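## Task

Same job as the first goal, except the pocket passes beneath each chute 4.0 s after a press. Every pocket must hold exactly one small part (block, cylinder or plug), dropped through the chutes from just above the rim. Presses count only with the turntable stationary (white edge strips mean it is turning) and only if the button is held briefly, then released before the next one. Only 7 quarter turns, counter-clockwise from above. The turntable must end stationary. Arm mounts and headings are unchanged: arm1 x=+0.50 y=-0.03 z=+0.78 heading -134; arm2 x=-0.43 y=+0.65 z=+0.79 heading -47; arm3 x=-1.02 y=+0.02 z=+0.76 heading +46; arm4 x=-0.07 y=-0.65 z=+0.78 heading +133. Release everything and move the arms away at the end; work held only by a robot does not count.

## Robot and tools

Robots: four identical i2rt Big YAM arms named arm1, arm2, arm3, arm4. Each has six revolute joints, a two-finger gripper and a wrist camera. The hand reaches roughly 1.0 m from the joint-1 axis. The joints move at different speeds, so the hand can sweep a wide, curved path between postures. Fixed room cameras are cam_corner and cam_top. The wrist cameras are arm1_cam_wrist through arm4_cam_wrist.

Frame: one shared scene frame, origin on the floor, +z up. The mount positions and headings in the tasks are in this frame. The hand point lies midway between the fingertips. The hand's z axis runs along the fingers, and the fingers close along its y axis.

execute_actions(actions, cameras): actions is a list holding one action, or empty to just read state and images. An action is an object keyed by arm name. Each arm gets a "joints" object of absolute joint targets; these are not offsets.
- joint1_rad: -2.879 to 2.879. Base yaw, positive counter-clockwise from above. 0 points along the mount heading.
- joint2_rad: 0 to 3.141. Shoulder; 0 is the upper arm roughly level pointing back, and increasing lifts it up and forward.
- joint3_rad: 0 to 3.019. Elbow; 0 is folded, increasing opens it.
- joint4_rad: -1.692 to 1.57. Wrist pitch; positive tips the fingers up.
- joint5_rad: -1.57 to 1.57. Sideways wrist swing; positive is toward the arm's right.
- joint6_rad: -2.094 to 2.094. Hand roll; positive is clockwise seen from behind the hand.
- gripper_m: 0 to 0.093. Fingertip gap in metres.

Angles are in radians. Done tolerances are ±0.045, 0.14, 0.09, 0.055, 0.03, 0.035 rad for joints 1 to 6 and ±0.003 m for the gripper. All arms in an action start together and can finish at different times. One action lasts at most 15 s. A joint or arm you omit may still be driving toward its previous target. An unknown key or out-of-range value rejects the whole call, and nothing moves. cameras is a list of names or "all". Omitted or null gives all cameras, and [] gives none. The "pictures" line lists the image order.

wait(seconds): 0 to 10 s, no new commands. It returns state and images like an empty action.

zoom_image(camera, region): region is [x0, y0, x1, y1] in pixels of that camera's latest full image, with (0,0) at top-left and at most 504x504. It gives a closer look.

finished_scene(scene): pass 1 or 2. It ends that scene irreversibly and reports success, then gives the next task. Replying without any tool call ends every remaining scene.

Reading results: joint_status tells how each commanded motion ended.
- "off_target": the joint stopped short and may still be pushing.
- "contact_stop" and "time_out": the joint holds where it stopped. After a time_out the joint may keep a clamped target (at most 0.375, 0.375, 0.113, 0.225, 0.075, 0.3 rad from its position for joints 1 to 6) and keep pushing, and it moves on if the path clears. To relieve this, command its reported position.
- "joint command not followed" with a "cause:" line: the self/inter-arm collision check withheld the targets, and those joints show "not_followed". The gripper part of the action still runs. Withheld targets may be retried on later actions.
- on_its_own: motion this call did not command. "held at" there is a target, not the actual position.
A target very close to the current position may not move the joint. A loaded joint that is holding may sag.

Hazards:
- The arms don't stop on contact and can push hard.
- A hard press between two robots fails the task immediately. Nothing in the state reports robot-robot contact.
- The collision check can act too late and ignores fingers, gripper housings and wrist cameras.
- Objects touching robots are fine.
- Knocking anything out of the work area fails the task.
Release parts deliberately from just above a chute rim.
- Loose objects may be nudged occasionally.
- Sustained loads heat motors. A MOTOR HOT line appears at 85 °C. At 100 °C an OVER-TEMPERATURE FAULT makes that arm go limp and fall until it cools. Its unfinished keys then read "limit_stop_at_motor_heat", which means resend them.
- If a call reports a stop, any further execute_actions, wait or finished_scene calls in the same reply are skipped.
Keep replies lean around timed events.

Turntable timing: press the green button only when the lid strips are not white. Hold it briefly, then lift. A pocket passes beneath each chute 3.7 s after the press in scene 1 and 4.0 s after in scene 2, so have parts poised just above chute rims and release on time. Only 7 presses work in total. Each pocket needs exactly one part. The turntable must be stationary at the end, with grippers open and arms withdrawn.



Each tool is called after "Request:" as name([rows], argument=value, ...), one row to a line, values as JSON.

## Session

Request:
execute_actions(actions=[])

Scene clock: 0.00 s.
Motor temperatures (°C, as the motors report them): arm1=[25 28 30 24 25 24] | arm2=[24 29 29 26 24 25] | arm3=[24 27 30 24 28 26] | arm4=[24 27 32 24 27 24]
arm1.joint_positions: joint1_rad=+0.271 joint2_rad=+0.431 joint3_rad=+1.464 joint4_rad=-1.546 joint5_rad=+0.015 joint6_rad=-0.010 gripper_m=+0.095
arm1.joint_status: not commanded
arm1.hand: x=+0.4454 y=-0.1269 z=+1.3426 quat_wxyz=(-0.251, -0.739, -0.446, +0.439) (m; scene frame)
arm2.joint_positions: joint1_rad=-0.425 joint2_rad=+0.442 joint3_rad=+1.469 joint4_rad=-1.552 joint5_rad=-0.009 joint6_rad=-0.002 gripper_m=+0.094
arm2.joint_status: not commanded
arm2.hand: x=-0.3965 y=+0.5458 z=+1.3536 quat_wxyz=(-0.414, -0.501, -0.702, +0.292) (m; scene frame)
arm3.joint_positions: joint1_rad=-0.295 joint2_rad=+0.420 joint3_rad=+1.470 joint4_rad=-1.519 joint5_rad=-0.015 joint6_rad=+0.004 gripper_m=+0.095
arm3.joint_status: not commanded
arm3.hand: x=-0.9142 y=+0.0837 z=+1.3276 quat_wxyz=(-0.499, +0.215, -0.829, -0.136) (m; scene frame)
arm4.joint_positions: joint1_rad=+0.175 joint2_rad=+0.424 joint3_rad=+1.464 joint4_rad=-1.540 joint5_rad=-0.001 joint6_rad=-0.004 gripper_m=+0.095
arm4.joint_status: not commanded
arm4.hand: x=-0.1681 y=-0.5881 z=+1.3358 quat_wxyz=(-0.167, +0.818, -0.265, -0.481) (m; scene frame)
pictures: arm1_cam_wrist, arm2_cam_wrist, arm3_cam_wrist, arm4_cam_wrist, cam_corner, cam_top
Images, in order (width x height): arm1_cam_wrist 616x616, arm2_cam_wrist 616x616, arm3_cam_wrist 616x616, arm4_cam_wrist 616x616, cam_corner 672x504, cam_top 672x504.

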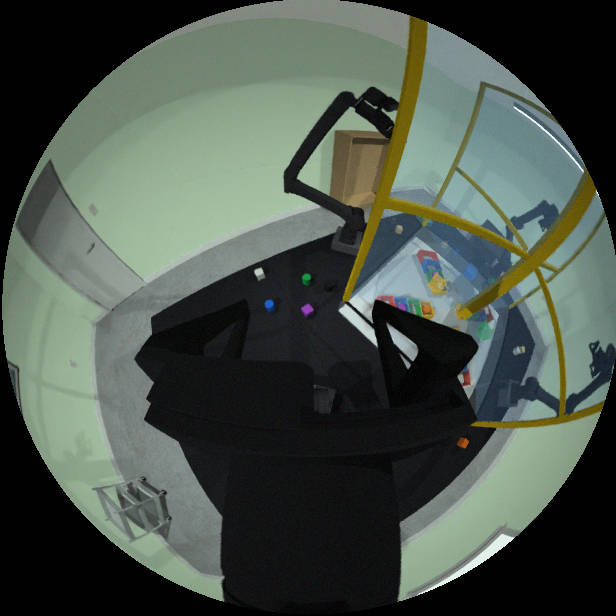

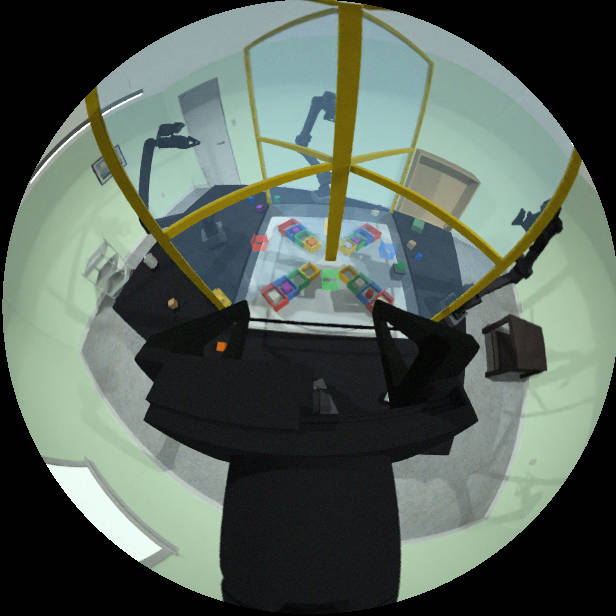

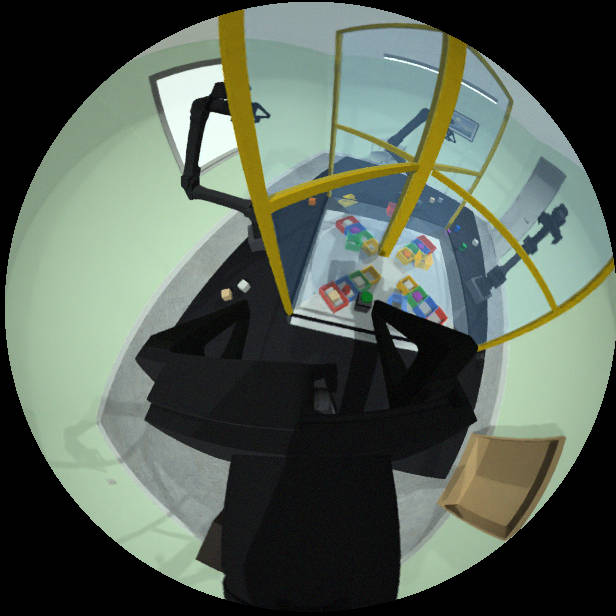

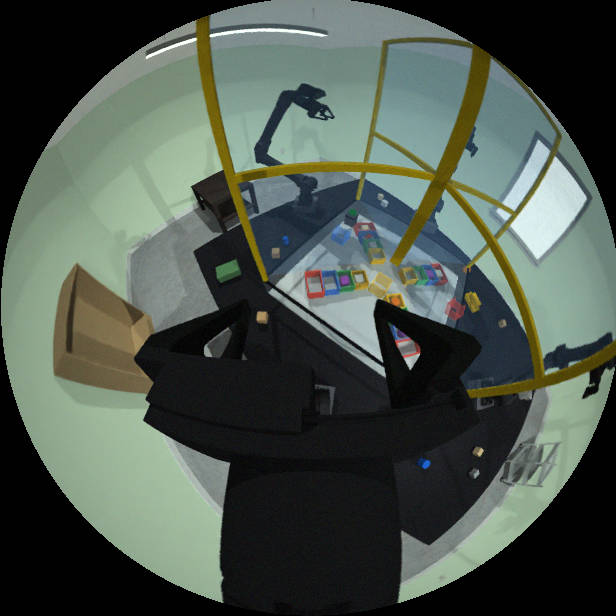

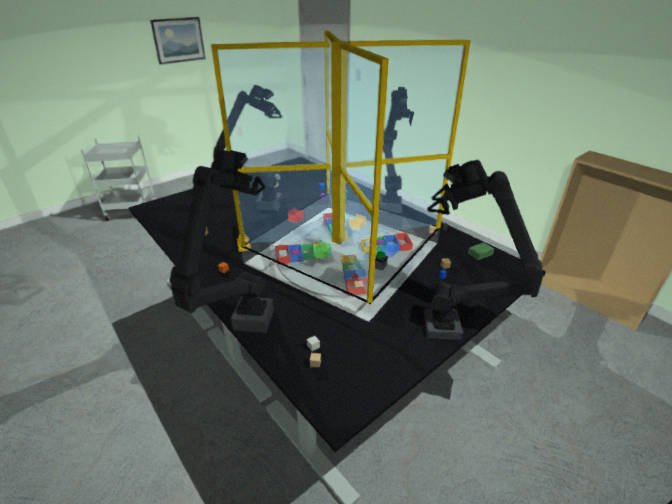

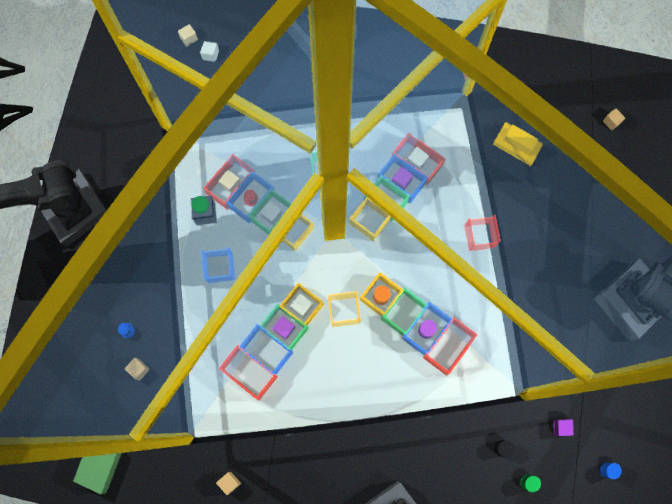

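Request:
zoom_image(camera="cam_top", region=[180,110,510,420])

Request:
execute_actions([
  {"arm1":{"joints":{"joint1_rad":0.6,"joint2_rad":0.85,"joint3_rad":0.85,"joint4_rad":-1.59}},"arm2":{"joints":{"joint1_rad":-2.1,"joint2_rad":0.85,"joint3_rad":0.85,"joint4_rad":-1.6}},"arm3":{"joints":{"joint1_rad":-1.75,"joint2_rad":0.85,"joint3_rad":0.85,"joint4_rad":-1.58}},"arm4":{"joints":{"joint1_rad":0.75,"joint2_rad":0.85,"joint3_rad":0.85,"joint4_rad":-1.59}}},
], cameras=["arm1_cam_wrist","arm2_cam_wrist","arm3_cam_wrist","arm4_cam_wrist"])

Region (180, 110, 510, 420) of cam_top's 672x504 image, scaled by 1.527, with more detail than that image has; it fills the top 473 rows of this view, and the rest is white.

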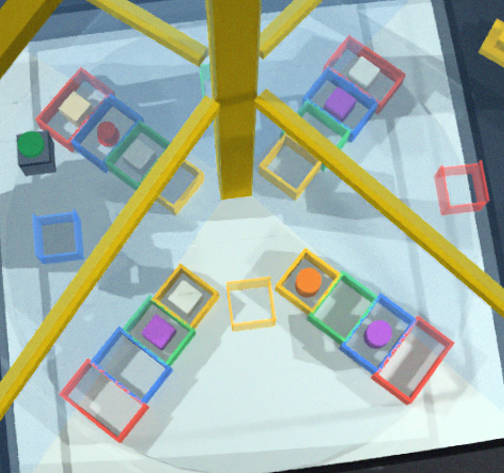

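Scene clock: 11.07 s.
Motor temperatures (°C, as the motors report them): arm1=[25 29 31 25 25 24] | arm2=[24 29 30 26 24 25] | arm3=[24 27 31 24 28 26] | arm4=[24 27 33 24 27 24]
arm1.joint_positions: joint1_rad=+0.590 joint2_rad=+0.845 joint3_rad=+0.847 joint4_rad=-1.583 joint5_rad=+0.015 joint6_rad=-0.010 gripper_m=+0.095
arm1.joint_status: all done
arm1.hand: x=+0.4638 y=-0.2235 z=+0.9991 quat_wxyz=(+0.010, -0.761, -0.648, +0.003) (m; scene frame)
arm2.joint_positions: joint1_rad=-2.090 joint2_rad=+0.852 joint3_rad=+0.859 joint4_rad=-1.585 joint5_rad=-0.009 joint6_rad=-0.002 gripper_m=+0.094
arm2.joint_status: all done
arm2.hand: x=-0.6309 y=+0.6054 z=+1.0107 quat_wxyz=(-0.011, -0.993, -0.117, -0.007) (m; scene frame)
arm3.joint_positions: joint1_rad=-1.748 joint2_rad=+0.862 joint3_rad=+0.858 joint4_rad=-1.571 joint5_rad=-0.014 joint6_rad=+0.004 gripper_m=+0.095
arm3.joint_status: all done
arm3.hand: x=-0.8949 y=-0.1431 z=+0.9766 quat_wxyz=(+0.003, -0.459, -0.888, -0.001) (m; scene frame)
arm4.joint_positions: joint1_rad=+0.740 joint2_rad=+0.849 joint3_rad=+0.840 joint4_rad=-1.580 joint5_rad=+0.000 joint6_rad=-0.004 gripper_m=+0.095
arm4.joint_status: all done
arm4.hand: x=-0.2730 y=-0.6370 z=+0.9849 quat_wxyz=(-0.006, +0.999, -0.036, +0.014) (m; scene frame)
pictures: arm1_cam_wrist, arm2_cam_wrist, arm3_cam_wrist, arm4_cam_wrist
Images, in order (width x height): arm1_cam_wrist 616x616, arm2_cam_wrist 616x616, arm3_cam_wrist 616x616, arm4_cam_wrist 616x616.

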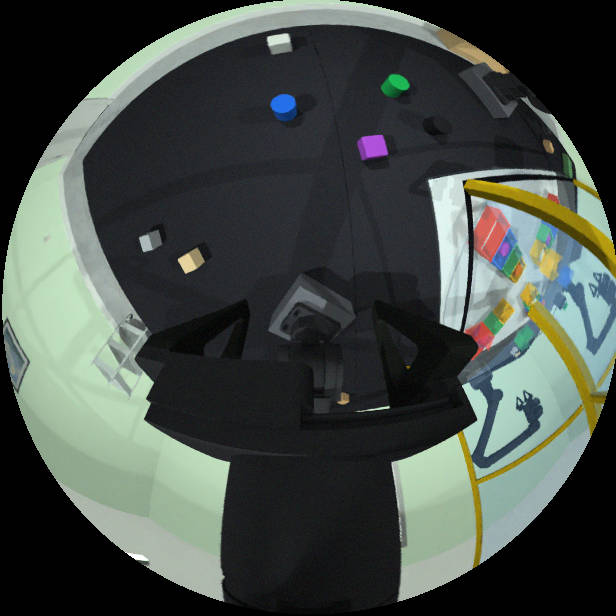

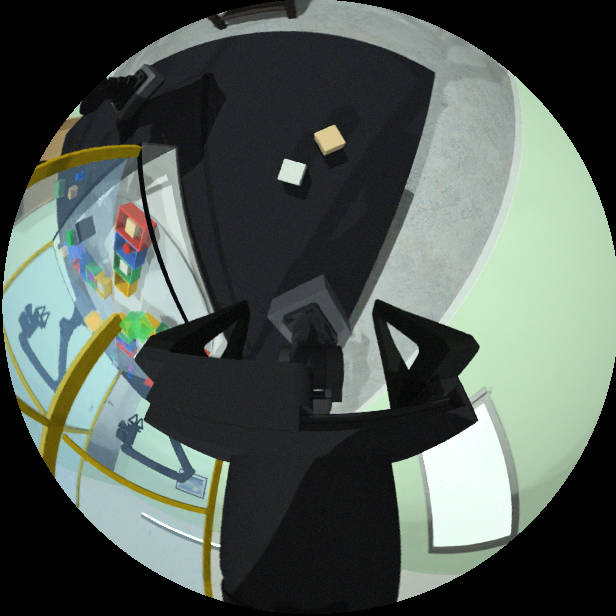

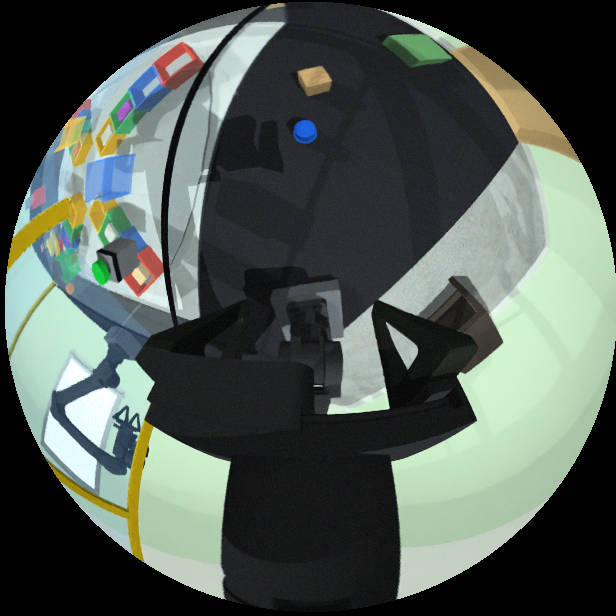

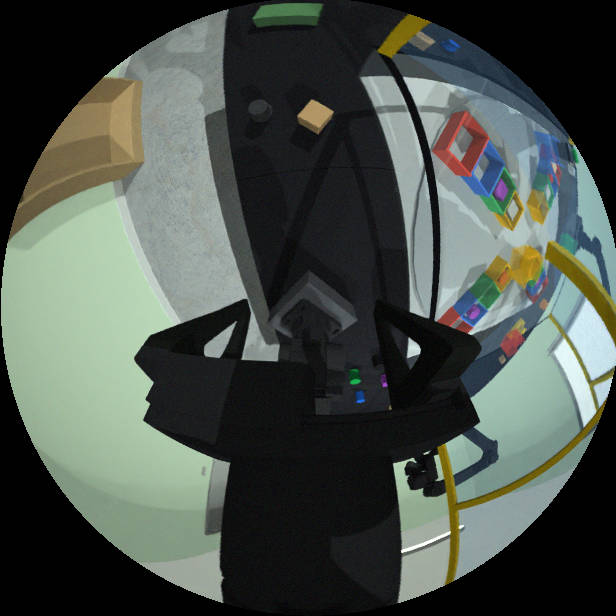

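Request:
execute_actions([
  {"arm1":{"joints":{"joint1_rad":0.29,"joint2_rad":1.55,"joint3_rad":0.91,"joint4_rad":-0.9,"joint6_rad":-0.45}},"arm2":{"joints":{"joint1_rad":-1.99,"joint2_rad":1.42,"joint3_rad":0.72,"joint4_rad":-0.86,"joint6_rad":0.4}},"arm3":{"joints":{"joint1_rad":-1.73,"joint2_rad":1.53,"joint3_rad":0.94,"joint4_rad":-0.95}},"arm4":{"joints":{"joint1_rad":0.70,"joint2_rad":1.605,"joint3_rad":1.0,"joint4_rad":-0.9,"joint6_rad":0.6}}},
], cameras=["arm1_cam_wrist","arm2_cam_wrist","arm3_cam_wrist","arm4_cam_wrist"])

Scene clock: 28.77 s.
Motor temperatures (°C, as the motors report them): arm1=[25 28 32 24 25 24] | arm2=[24 29 31 26 24 25] | arm3=[24 27 32 24 28 26] | arm4=[24 27 35 24 27 24]
arm1.joint_positions: joint1_rad=+0.295 joint2_rad=+1.553 joint3_rad=+0.882 joint4_rad=-0.911 joint5_rad=+0.015 joint6_rad=-0.432 gripper_m=+0.095
arm1.joint_status: all done
arm1.hand: x=+0.3270 y=-0.3635 z=+0.8125 quat_wxyz=(+0.010, -0.719, -0.695, -0.001) (m; scene frame)
arm2.joint_positions: joint1_rad=-1.998 joint2_rad=+1.415 joint3_rad=+0.727 joint4_rad=-0.876 joint5_rad=-0.009 joint6_rad=+0.387 gripper_m=+0.094
arm2.joint_status: all done
arm2.hand: x=-0.7411 y=+0.5455 z=+0.8204 quat_wxyz=(-0.012, -0.999, +0.032, -0.002) (m; scene frame)
arm3.joint_positions: joint1_rad=-1.737 joint2_rad=+1.524 joint3_rad=+0.903 joint4_rad=-0.960 joint5_rad=-0.014 joint6_rad=+0.004 gripper_m=+0.095
arm3.joint_status: all done
arm3.hand: x=-0.7938 y=-0.2820 z=+0.8053 quat_wxyz=(+0.006, -0.455, -0.891, -0.002) (m; scene frame)
arm4.joint_positions: joint1_rad=+0.713 joint2_rad=+1.618 joint3_rad=+0.975 joint4_rad=-0.915 joint5_rad=+0.000 joint6_rad=+0.587 gripper_m=+0.095
arm4.joint_status: all done
arm4.hand: x=-0.4858 y=-0.6074 z=+0.8035 quat_wxyz=(-0.006, +0.941, -0.338, -0.003) (m; scene frame)
pictures: arm1_cam_wrist, arm2_cam_wrist, arm3_cam_wrist, arm4_cam_wrist
Images, in order (width x height): arm1_cam_wrist 616x616, arm2_cam_wrist 616x616, arm3_cam_wrist 616x616, arm4_cam_wrist 616x616.

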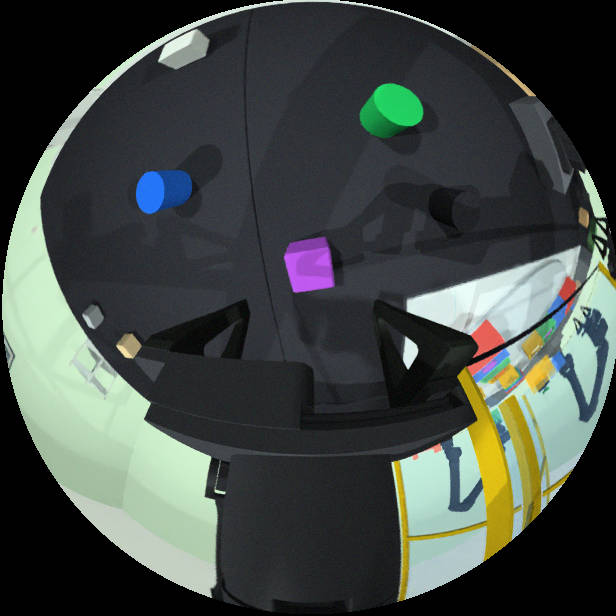

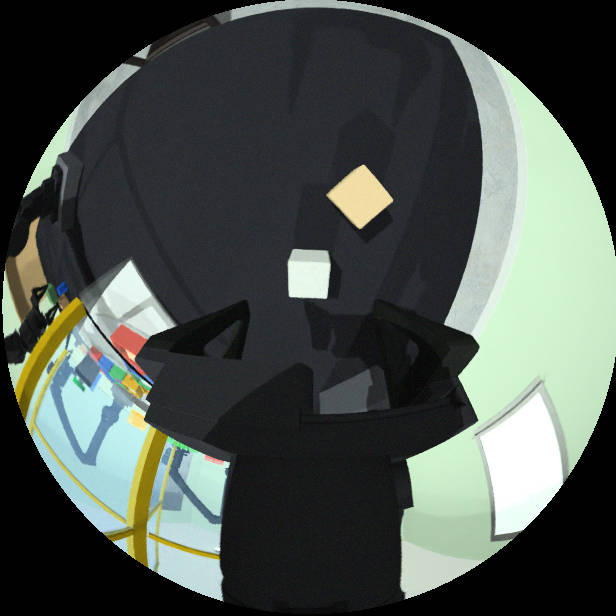

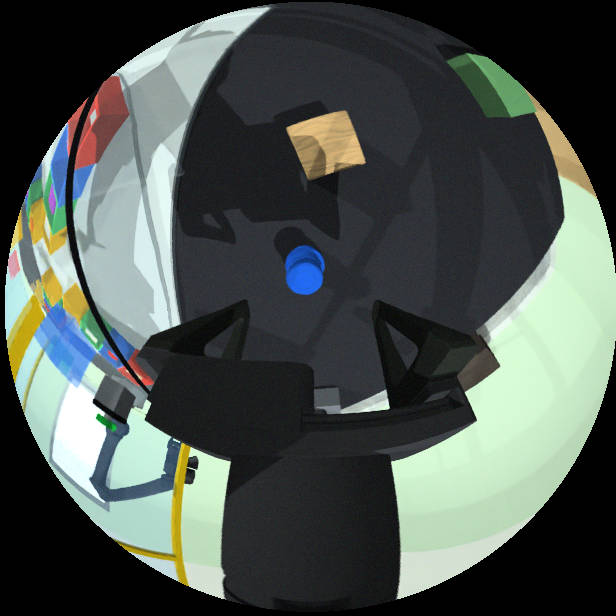

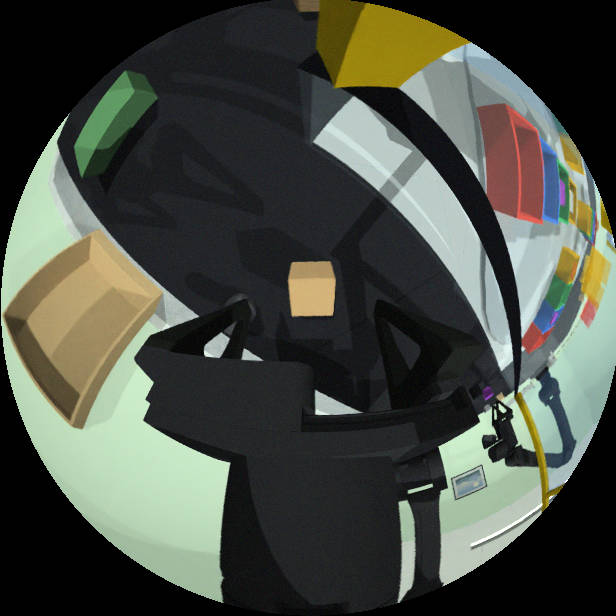

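Request:
execute_actions([
  {"arm1":{"joints":{"joint2_rad":1.705,"joint3_rad":0.85,"joint4_rad":-0.7,"joint6_rad":-0.58}},"arm2":{"joints":{"joint2_rad":1.575,"joint3_rad":0.635,"joint4_rad":-0.62}},"arm3":{"joints":{"joint2_rad":1.67,"joint3_rad":0.875,"joint4_rad":-0.77}},"arm4":{"joints":{"joint1_rad":0.74,"joint6_rad":-0.97,"gripper_m":0.08}}},
], cameras=[])

Request:
execute_actions([
  {"arm1":{"joints":{"gripper_m":0.02}},"arm2":{"joints":{"gripper_m":0.02}},"arm3":{"joints":{"gripper_m":0.01}},"arm4":{"joints":{"joint2_rad":1.685,"joint3_rad":0.895,"joint4_rad":-0.75}}},
], cameras=["arm4_cam_wrist"])

Request:
execute_actions([
  {"arm4":{"joints":{"gripper_m":0.02}}},
], cameras=[])

Request:
execute_actions([
  {"arm1":{"joints":{"joint2_rad":0.85,"joint3_rad":0.9,"joint4_rad":-1.57,"joint6_rad":-0.48}},"arm2":{"joints":{"joint2_rad":0.85,"joint3_rad":0.9,"joint4_rad":-1.57,"joint6_rad":-0.08}},"arm3":{"joints":{"joint2_rad":1.0,"joint3_rad":1.05,"joint4_rad":-1.55}},"arm4":{"joints":{"joint2_rad":0.85,"joint3_rad":0.9,"joint4_rad":-1.57,"joint6_rad":0.09}}},
], cameras=[])

Request:
execute_actions([
  {"arm1":{"joints":{"joint1_rad":-1.027}},"arm2":{"joints":{"joint1_rad":-0.563}},"arm3":{"joints":{"joint1_rad":-0.785}},"arm4":{"joints":{"joint1_rad":-0.403}}},
], cameras=[])

Request:
execute_actions([
  {"arm1":{"joints":{"joint2_rad":1.54,"joint3_rad":1.31,"joint4_rad":-1.28}},"arm2":{"joints":{"joint2_rad":1.635,"joint3_rad":1.38,"joint4_rad":-1.25}},"arm3":{"joints":{"joint2_rad":1.36,"joint3_rad":1.285,"joint4_rad":-1.43}},"arm4":{"joints":{"joint2_rad":1.70,"joint3_rad":1.51,"joint4_rad":-1.29}}},
], cameras=["arm1_cam_wrist","arm2_cam_wrist","arm3_cam_wrist","arm4_cam_wrist"])

Scene clock: 66.57 s.
Motor temperatures (°C, as the motors report them): arm1=[25 29 33 24 25 24] | arm2=[24 29 31 26 24 25] | arm3=[24 27 34 24 28 26] | arm4=[24 28 35 24 27 24]
arm1.joint_positions: joint1_rad=+0.295 joint2_rad=+1.714 joint3_rad=+0.844 joint4_rad=-0.711 joint5_rad=+0.015 joint6_rad=-0.562 gripper_m=+0.095
arm1.joint_status: all done
arm1.hand: x=+0.3231 y=-0.3705 z=+0.7435 quat_wxyz=(+0.010, -0.672, -0.740, -0.001) (m; scene frame)
arm2.joint_positions: joint1_rad=-1.998 joint2_rad=+1.581 joint3_rad=+0.633 joint4_rad=-0.635 joint5_rad=-0.009 joint6_rad=+0.387 gripper_m=+0.094
arm2.joint_status: all done
arm2.hand: x=-0.7279 y=+0.5487 z=+0.7462 quat_wxyz=(-0.009, -0.999, +0.032, -0.011) (m; scene frame)
arm3.joint_positions: joint1_rad=-1.737 joint2_rad=+1.672 joint3_rad=+0.876 joint4_rad=-0.779 joint5_rad=-0.014 joint6_rad=+0.004 gripper_m=+0.095
arm3.joint_status: all done
arm3.hand: x=-0.7865 y=-0.2935 z=+0.7429 quat_wxyz=(+0.003, -0.455, -0.891, -0.001) (m; scene frame)
arm4.joint_positions: joint1_rad=+0.728 joint2_rad=+1.618 joint3_rad=+0.975 joint4_rad=-0.915 joint5_rad=+0.000 joint6_rad=-0.957 gripper_m=+0.080
arm4.joint_status: all done
arm4.hand: x=-0.4864 y=-0.6138 z=+0.8034 quat_wxyz=(-0.006, +0.907, +0.422, +0.001) (m; scene frame)
pictures: none
No camera images: the call's "cameras" was empty. Leave "cameras" out to get every camera's image.

Scene clock: 67.47 s.
Motor temperatures (°C, as the motors report them): arm1=[25 29 33 24 25 24] | arm2=[24 29 31 26 24 25] | arm3=[24 27 34 24 28 26] | arm4=[24 28 35 24 27 24]
arm1.joint_positions: joint1_rad=+0.295 joint2_rad=+1.714 joint3_rad=+0.844 joint4_rad=-0.711 joint5_rad=+0.015 joint6_rad=-0.563 gripper_m=+0.039
arm1.joint_status: gripper_m off_target (ended at +0.039, target +0.020)
arm1.hand: x=+0.3231 y=-0.3706 z=+0.7435 quat_wxyz=(+0.010, -0.672, -0.741, -0.001) (m; scene frame)
arm2.joint_positions: joint1_rad=-1.998 joint2_rad=+1.581 joint3_rad=+0.633 joint4_rad=-0.634 joint5_rad=-0.009 joint6_rad=+0.388 gripper_m=+0.039
arm2.joint_status: gripper_m off_target (ended at +0.039, target +0.020)
arm2.hand: x=-0.7282 y=+0.5486 z=+0.7462 quat_wxyz=(-0.009, -0.999, +0.032, -0.010) (m; scene frame)
arm3.joint_positions: joint1_rad=-1.737 joint2_rad=+1.672 joint3_rad=+0.876 joint4_rad=-0.779 joint5_rad=-0.015 joint6_rad=+0.004 gripper_m=+0.033
arm3.joint_status: gripper_m off_target (ended at +0.033, target +0.010)
arm3.hand: x=-0.7863 y=-0.2932 z=+0.7429 quat_wxyz=(+0.003, -0.454, -0.891, -0.002) (m; scene frame)
arm4.joint_positions: joint1_rad=+0.728 joint2_rad=+1.699 joint3_rad=+0.879 joint4_rad=-0.764 joint5_rad=+0.000 joint6_rad=-0.958 gripper_m=+0.080
arm4.joint_status: all done
arm4.hand: x=-0.4646 y=-0.6150 z=+0.7453 quat_wxyz=(+0.000, +0.906, +0.422, +0.013) (m; scene frame)
pictures: arm4_cam_wrist
Images, in order (width x height): arm4_cam_wrist 616x616.

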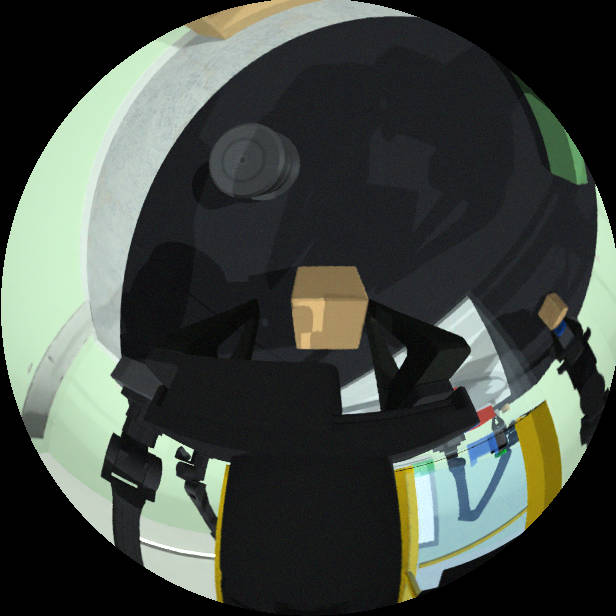

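Scene clock: 68.10 s.
Motor temperatures (°C, as the motors report them): arm1=[25 29 33 24 25 24] | arm2=[24 29 31 26 24 25] | arm3=[24 27 33 24 28 26] | arm4=[24 28 35 24 27 24]
arm1.joint_positions: joint1_rad=+0.295 joint2_rad=+1.714 joint3_rad=+0.844 joint4_rad=-0.711 joint5_rad=+0.015 joint6_rad=-0.563 gripper_m=+0.039
arm1.joint_status: not commanded
arm1.hand: x=+0.3231 y=-0.3706 z=+0.7435 quat_wxyz=(+0.010, -0.672, -0.741, -0.001) (m; scene frame)
arm2.joint_positions: joint1_rad=-1.998 joint2_rad=+1.581 joint3_rad=+0.633 joint4_rad=-0.634 joint5_rad=-0.009 joint6_rad=+0.388 gripper_m=+0.039
arm2.joint_status: not commanded
arm2.hand: x=-0.7282 y=+0.5486 z=+0.7462 quat_wxyz=(-0.009, -0.999, +0.032, -0.010) (m; scene frame)
arm3.joint_positions: joint1_rad=-1.737 joint2_rad=+1.672 joint3_rad=+0.876 joint4_rad=-0.779 joint5_rad=-0.015 joint6_rad=+0.004 gripper_m=+0.033
arm3.joint_status: not commanded
arm3.hand: x=-0.7863 y=-0.2932 z=+0.7429 quat_wxyz=(+0.003, -0.454, -0.891, -0.002) (m; scene frame)
arm4.joint_positions: joint1_rad=+0.728 joint2_rad=+1.699 joint3_rad=+0.879 joint4_rad=-0.764 joint5_rad=+0.000 joint6_rad=-0.959 gripper_m=+0.040
arm4.joint_status: gripper_m off_target (ended at +0.040, target +0.020)
arm4.hand: x=-0.4648 y=-0.6150 z=+0.7453 quat_wxyz=(+0.000, +0.906, +0.422, +0.012) (m; scene frame)
pictures: none
No camera images: the call's "cameras" was empty. Leave "cameras" out to get every camera's image.

Scene clock: 70.00 s.
Motor temperatures (°C, as the motors report them): arm1=[25 29 33 24 25 24] | arm2=[24 29 31 26 24 25] | arm3=[24 27 34 24 28 26] | arm4=[24 28 35 24 27 24]
arm1.joint_positions: joint1_rad=+0.295 joint2_rad=+0.845 joint3_rad=+0.869 joint4_rad=-1.561 joint5_rad=+0.015 joint6_rad=-0.498 gripper_m=+0.039
arm1.joint_status: all done
arm1.hand: x=+0.4033 y=-0.2136 z=+1.0077 quat_wxyz=(+0.004, -0.696, -0.718, +0.020) (m; scene frame)
arm2.joint_positions: joint1_rad=-1.998 joint2_rad=+0.848 joint3_rad=+0.887 joint4_rad=-1.556 joint5_rad=-0.009 joint6_rad=-0.067 gripper_m=+0.039
arm2.joint_status: all done
arm2.hand: x=-0.6386 y=+0.5833 z=+1.0229 quat_wxyz=(-0.015, -0.981, -0.194, +0.024) (m; scene frame)
arm3.joint_positions: joint1_rad=-1.737 joint2_rad=+0.998 joint3_rad=+1.022 joint4_rad=-1.542 joint5_rad=-0.015 joint6_rad=+0.004 gripper_m=+0.033
arm3.joint_status: all done
arm3.hand: x=-0.8567 y=-0.1903 z=+1.0110 quat_wxyz=(-0.023, -0.454, -0.891, +0.011) (m; scene frame)
arm4.joint_positions: joint1_rad=+0.728 joint2_rad=+0.847 joint3_rad=+0.879 joint4_rad=-1.558 joint5_rad=+0.000 joint6_rad=+0.077 gripper_m=+0.040
arm4.joint_status: all done
arm4.hand: x=-0.2877 y=-0.6335 z=+1.0004 quat_wxyz=(-0.006, +0.996, -0.082, -0.018) (m; scene frame)
pictures: none
No camera images: the call's "cameras" was empty. Leave "cameras" out to get every camera's image.

Scene clock: 71.70 s.
Motor temperatures (°C, as the motors report them): arm1=[25 29 33 24 25 24] | arm2=[24 29 31 26 24 25] | arm3=[24 27 34 24 28 26] | arm4=[24 28 35 24 27 24]
arm1.joint_positions: joint1_rad=-1.016 joint2_rad=+0.846 joint3_rad=+0.869 joint4_rad=-1.561 joint5_rad=+0.015 joint6_rad=-0.496 gripper_m=+0.039
arm1.joint_status: all done
arm1.hand: x=+0.2946 y=+0.0204 z=+1.0078 quat_wxyz=(+0.013, -0.989, -0.144, +0.015) (m; scene frame)
arm2.joint_positions: joint1_rad=-0.573 joint2_rad=+0.848 joint3_rad=+0.887 joint4_rad=-1.556 joint5_rad=-0.009 joint6_rad=-0.069 gripper_m=+0.039
arm2.joint_status: all done
arm2.hand: x=-0.3937 y=+0.4398 z=+1.0267 quat_wxyz=(-0.030, -0.614, -0.788, +0.018) (m; scene frame)
arm3.joint_positions: joint1_rad=-0.786 joint2_rad=+0.998 joint3_rad=+1.022 joint4_rad=-1.542 joint5_rad=-0.015 joint6_rad=+0.004 gripper_m=+0.033
arm3.joint_status: all done
arm3.hand: x=-0.7484 y=+0.0302 z=+1.0081 quat_wxyz=(-0.020, +0.004, -1.000, -0.004) (m; scene frame)
arm4.joint_positions: joint1_rad=-0.393 joint2_rad=+0.847 joint3_rad=+0.879 joint4_rad=-1.558 joint5_rad=+0.000 joint6_rad=+0.079 gripper_m=+0.040
arm4.joint_status: all done
arm4.hand: x=-0.1497 y=-0.4517 z=+1.0038 quat_wxyz=(-0.019, +0.800, -0.600, -0.019) (m; scene frame)
pictures: none
No camera images: the call's "cameras" was empty. Leave "cameras" out to get every camera's image.

Scene clock: 73.40 s.
Motor temperatures (°C, as the motors report them): arm1=[25 29 34 24 25 24] | arm2=[24 29 32 26 24 25] | arm3=[24 27 34 24 28 26] | arm4=[24 28 36 24 27 24]
arm1.joint_positions: joint1_rad=-1.016 joint2_rad=+1.550 joint3_rad=+1.278 joint4_rad=-1.283 joint5_rad=+0.015 joint6_rad=-0.496 gripper_m=+0.039
arm1.joint_status: all done
arm1.hand: x=+0.0575 y=+0.0700 z=+0.9490 quat_wxyz=(+0.010, -0.989, -0.144, +0.007) (m; scene frame)
arm2.joint_positions: joint1_rad=-0.573 joint2_rad=+1.649 joint3_rad=+1.341 joint4_rad=-1.257 joint5_rad=-0.009 joint6_rad=-0.069 gripper_m=+0.039
arm2.joint_status: all done
arm2.hand: x=-0.3457 y=+0.1756 z=+0.9429 quat_wxyz=(-0.012, -0.615, -0.789, +0.002) (m; scene frame)
arm3.joint_positions: joint1_rad=-0.786 joint2_rad=+1.368 joint3_rad=+1.240 joint4_rad=-1.432 joint5_rad=-0.015 joint6_rad=+0.004 gripper_m=+0.033
arm3.joint_status: all done
arm3.hand: x=-0.6237 y=+0.0314 z=+0.9777 quat_wxyz=(+0.001, +0.004, -1.000, -0.004) (m; scene frame)
arm4.joint_positions: joint1_rad=-0.393 joint2_rad=+1.721 joint3_rad=+1.451 joint4_rad=-1.297 joint5_rad=+0.000 joint6_rad=+0.079 gripper_m=+0.040
arm4.joint_status: all done
arm4.hand: x=-0.2554 y=-0.1706 z=+0.9268 quat_wxyz=(-0.008, +0.800, -0.600, -0.001) (m; scene frame)
pictures: arm1_cam_wrist, arm2_cam_wrist, arm3_cam_wrist, arm4_cam_wrist
Images, in order (width x height): arm1_cam_wrist 616x616, arm2_cam_wrist 616x616, arm3_cam_wrist 616x616, arm4_cam_wrist 616x616.

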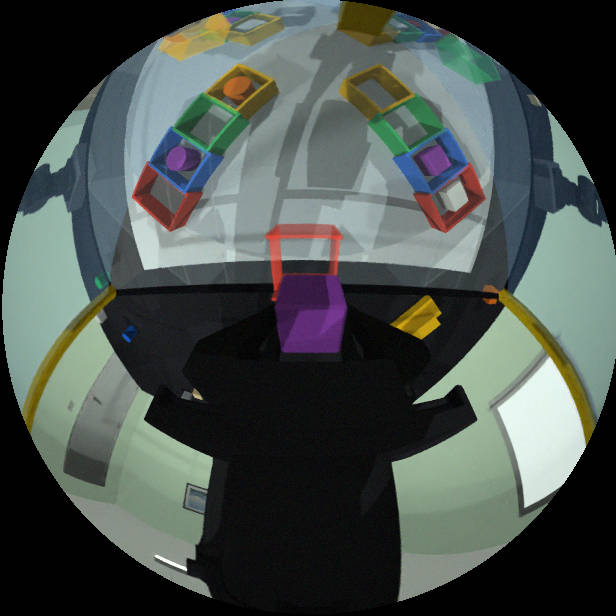

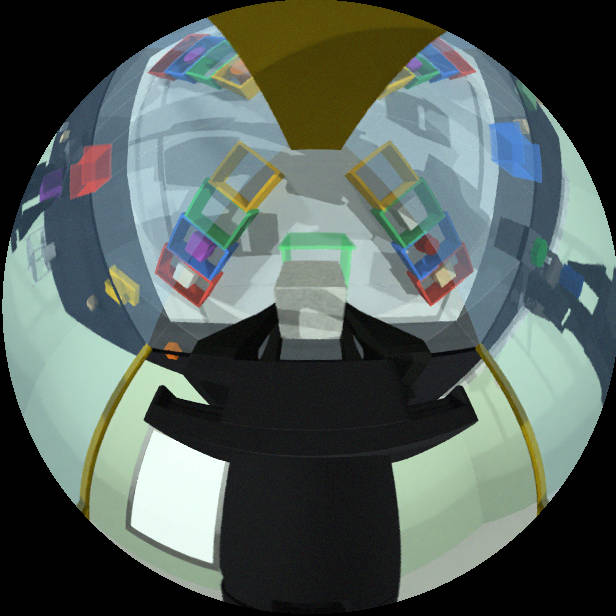

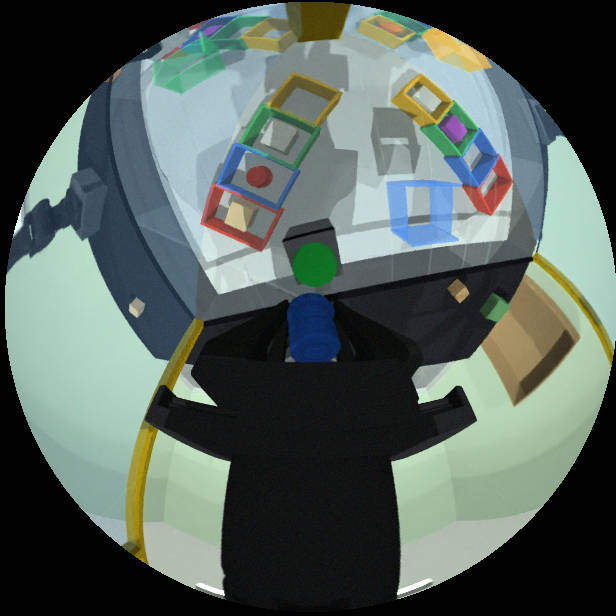

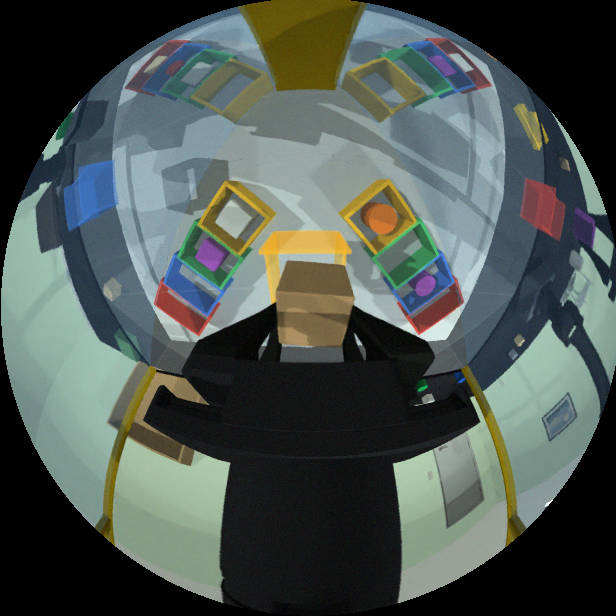

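Request:
execute_actions([
  {"arm1":{"joints":{"joint1_rad":-0.995,"joint2_rad":1.58,"joint3_rad":1.245,"joint4_rad":-1.22}},"arm2":{"joints":{"joint1_rad":-0.594,"joint3_rad":1.285,"joint4_rad":-1.21}},"arm3":{"joints":{"joint2_rad":1.41,"joint3_rad":1.32,"joint4_rad":-1.41}},"arm4":{"joints":{"joint1_rad":-0.372,"joint4_rad":-1.335}}},
], cameras=["arm1_cam_wrist","arm2_cam_wrist","arm3_cam_wrist","arm4_cam_wrist"])

Scene clock: 83.00 s.
Motor temperatures (°C, as the motors report them): arm1=[25 29 34 24 25 24] | arm2=[24 30 33 26 24 25] | arm3=[24 27 35 24 28 26] | arm4=[24 28 38 24 27 24]
arm1.joint_positions: joint1_rad=-1.010 joint2_rad=+1.577 joint3_rad=+1.239 joint4_rad=-1.231 joint5_rad=+0.015 joint6_rad=-0.496 gripper_m=+0.039
arm1.joint_status: all done
arm1.hand: x=+0.0573 y=+0.0669 z=+0.9231 quat_wxyz=(+0.008, -0.989, -0.147, +0.001) (m; scene frame)
arm2.joint_positions: joint1_rad=-0.581 joint2_rad=+1.644 joint3_rad=+1.284 joint4_rad=-1.224 joint5_rad=-0.009 joint6_rad=-0.069 gripper_m=+0.039
arm2.joint_status: all done
arm2.hand: x=-0.3516 y=+0.1871 z=+0.9246 quat_wxyz=(-0.006, -0.618, -0.786, -0.004) (m; scene frame)
arm3.joint_positions: joint1_rad=-0.786 joint2_rad=+1.394 joint3_rad=+1.266 joint4_rad=-1.418 joint5_rad=-0.015 joint6_rad=+0.004 gripper_m=+0.033
arm3.joint_status: all done
arm3.hand: x=-0.6102 y=+0.0315 z=+0.9775 quat_wxyz=(-0.006, +0.004, -1.000, -0.004) (m; scene frame)
arm4.joint_positions: joint1_rad=-0.385 joint2_rad=+1.721 joint3_rad=+1.451 joint4_rad=-1.322 joint5_rad=+0.000 joint6_rad=+0.079 gripper_m=+0.040
arm4.joint_status: all done
arm4.hand: x=-0.2571 y=-0.1776 z=+0.9269 quat_wxyz=(-0.002, +0.802, -0.597, +0.010) (m; scene frame)
pictures: arm1_cam_wrist, arm2_cam_wrist, arm3_cam_wrist, arm4_cam_wrist
Images, in order (width x height): arm1_cam_wrist 616x616, arm2_cam_wrist 616x616, arm3_cam_wrist 616x616, arm4_cam_wrist 616x616.

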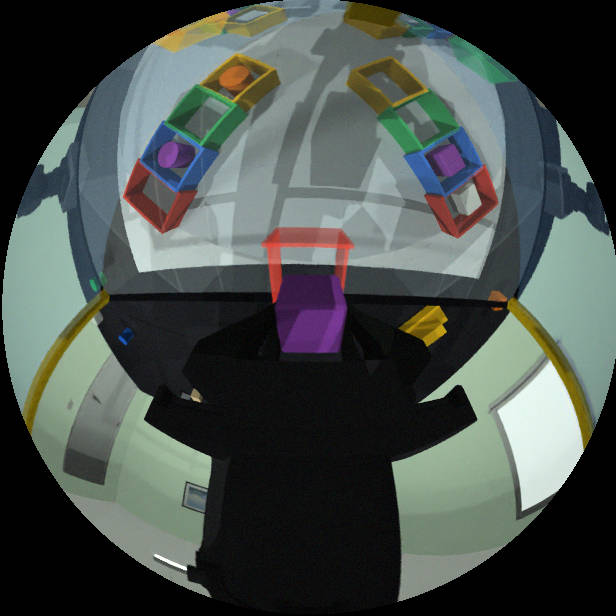

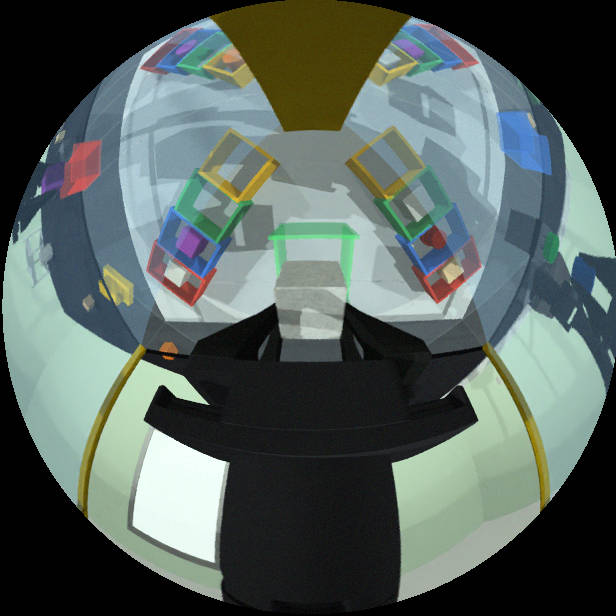

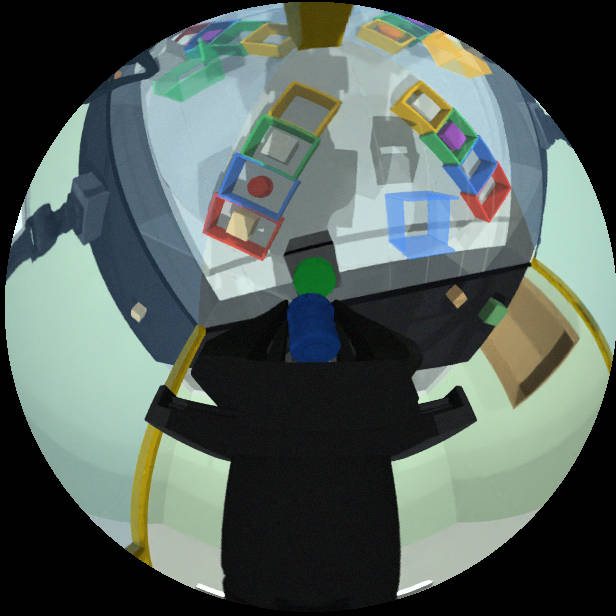

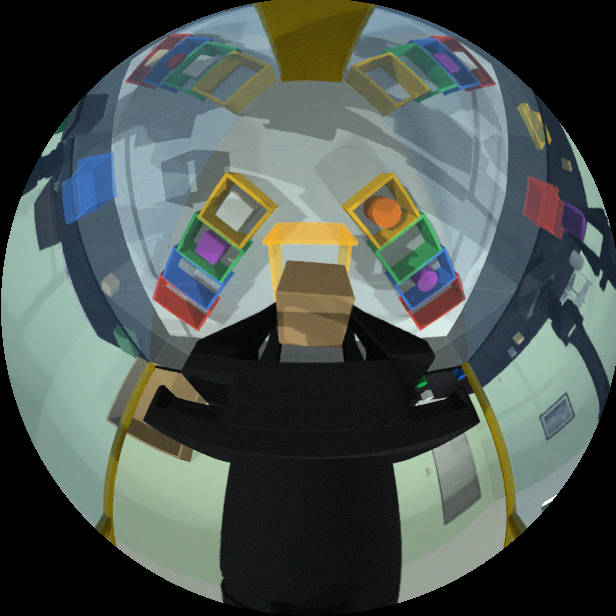

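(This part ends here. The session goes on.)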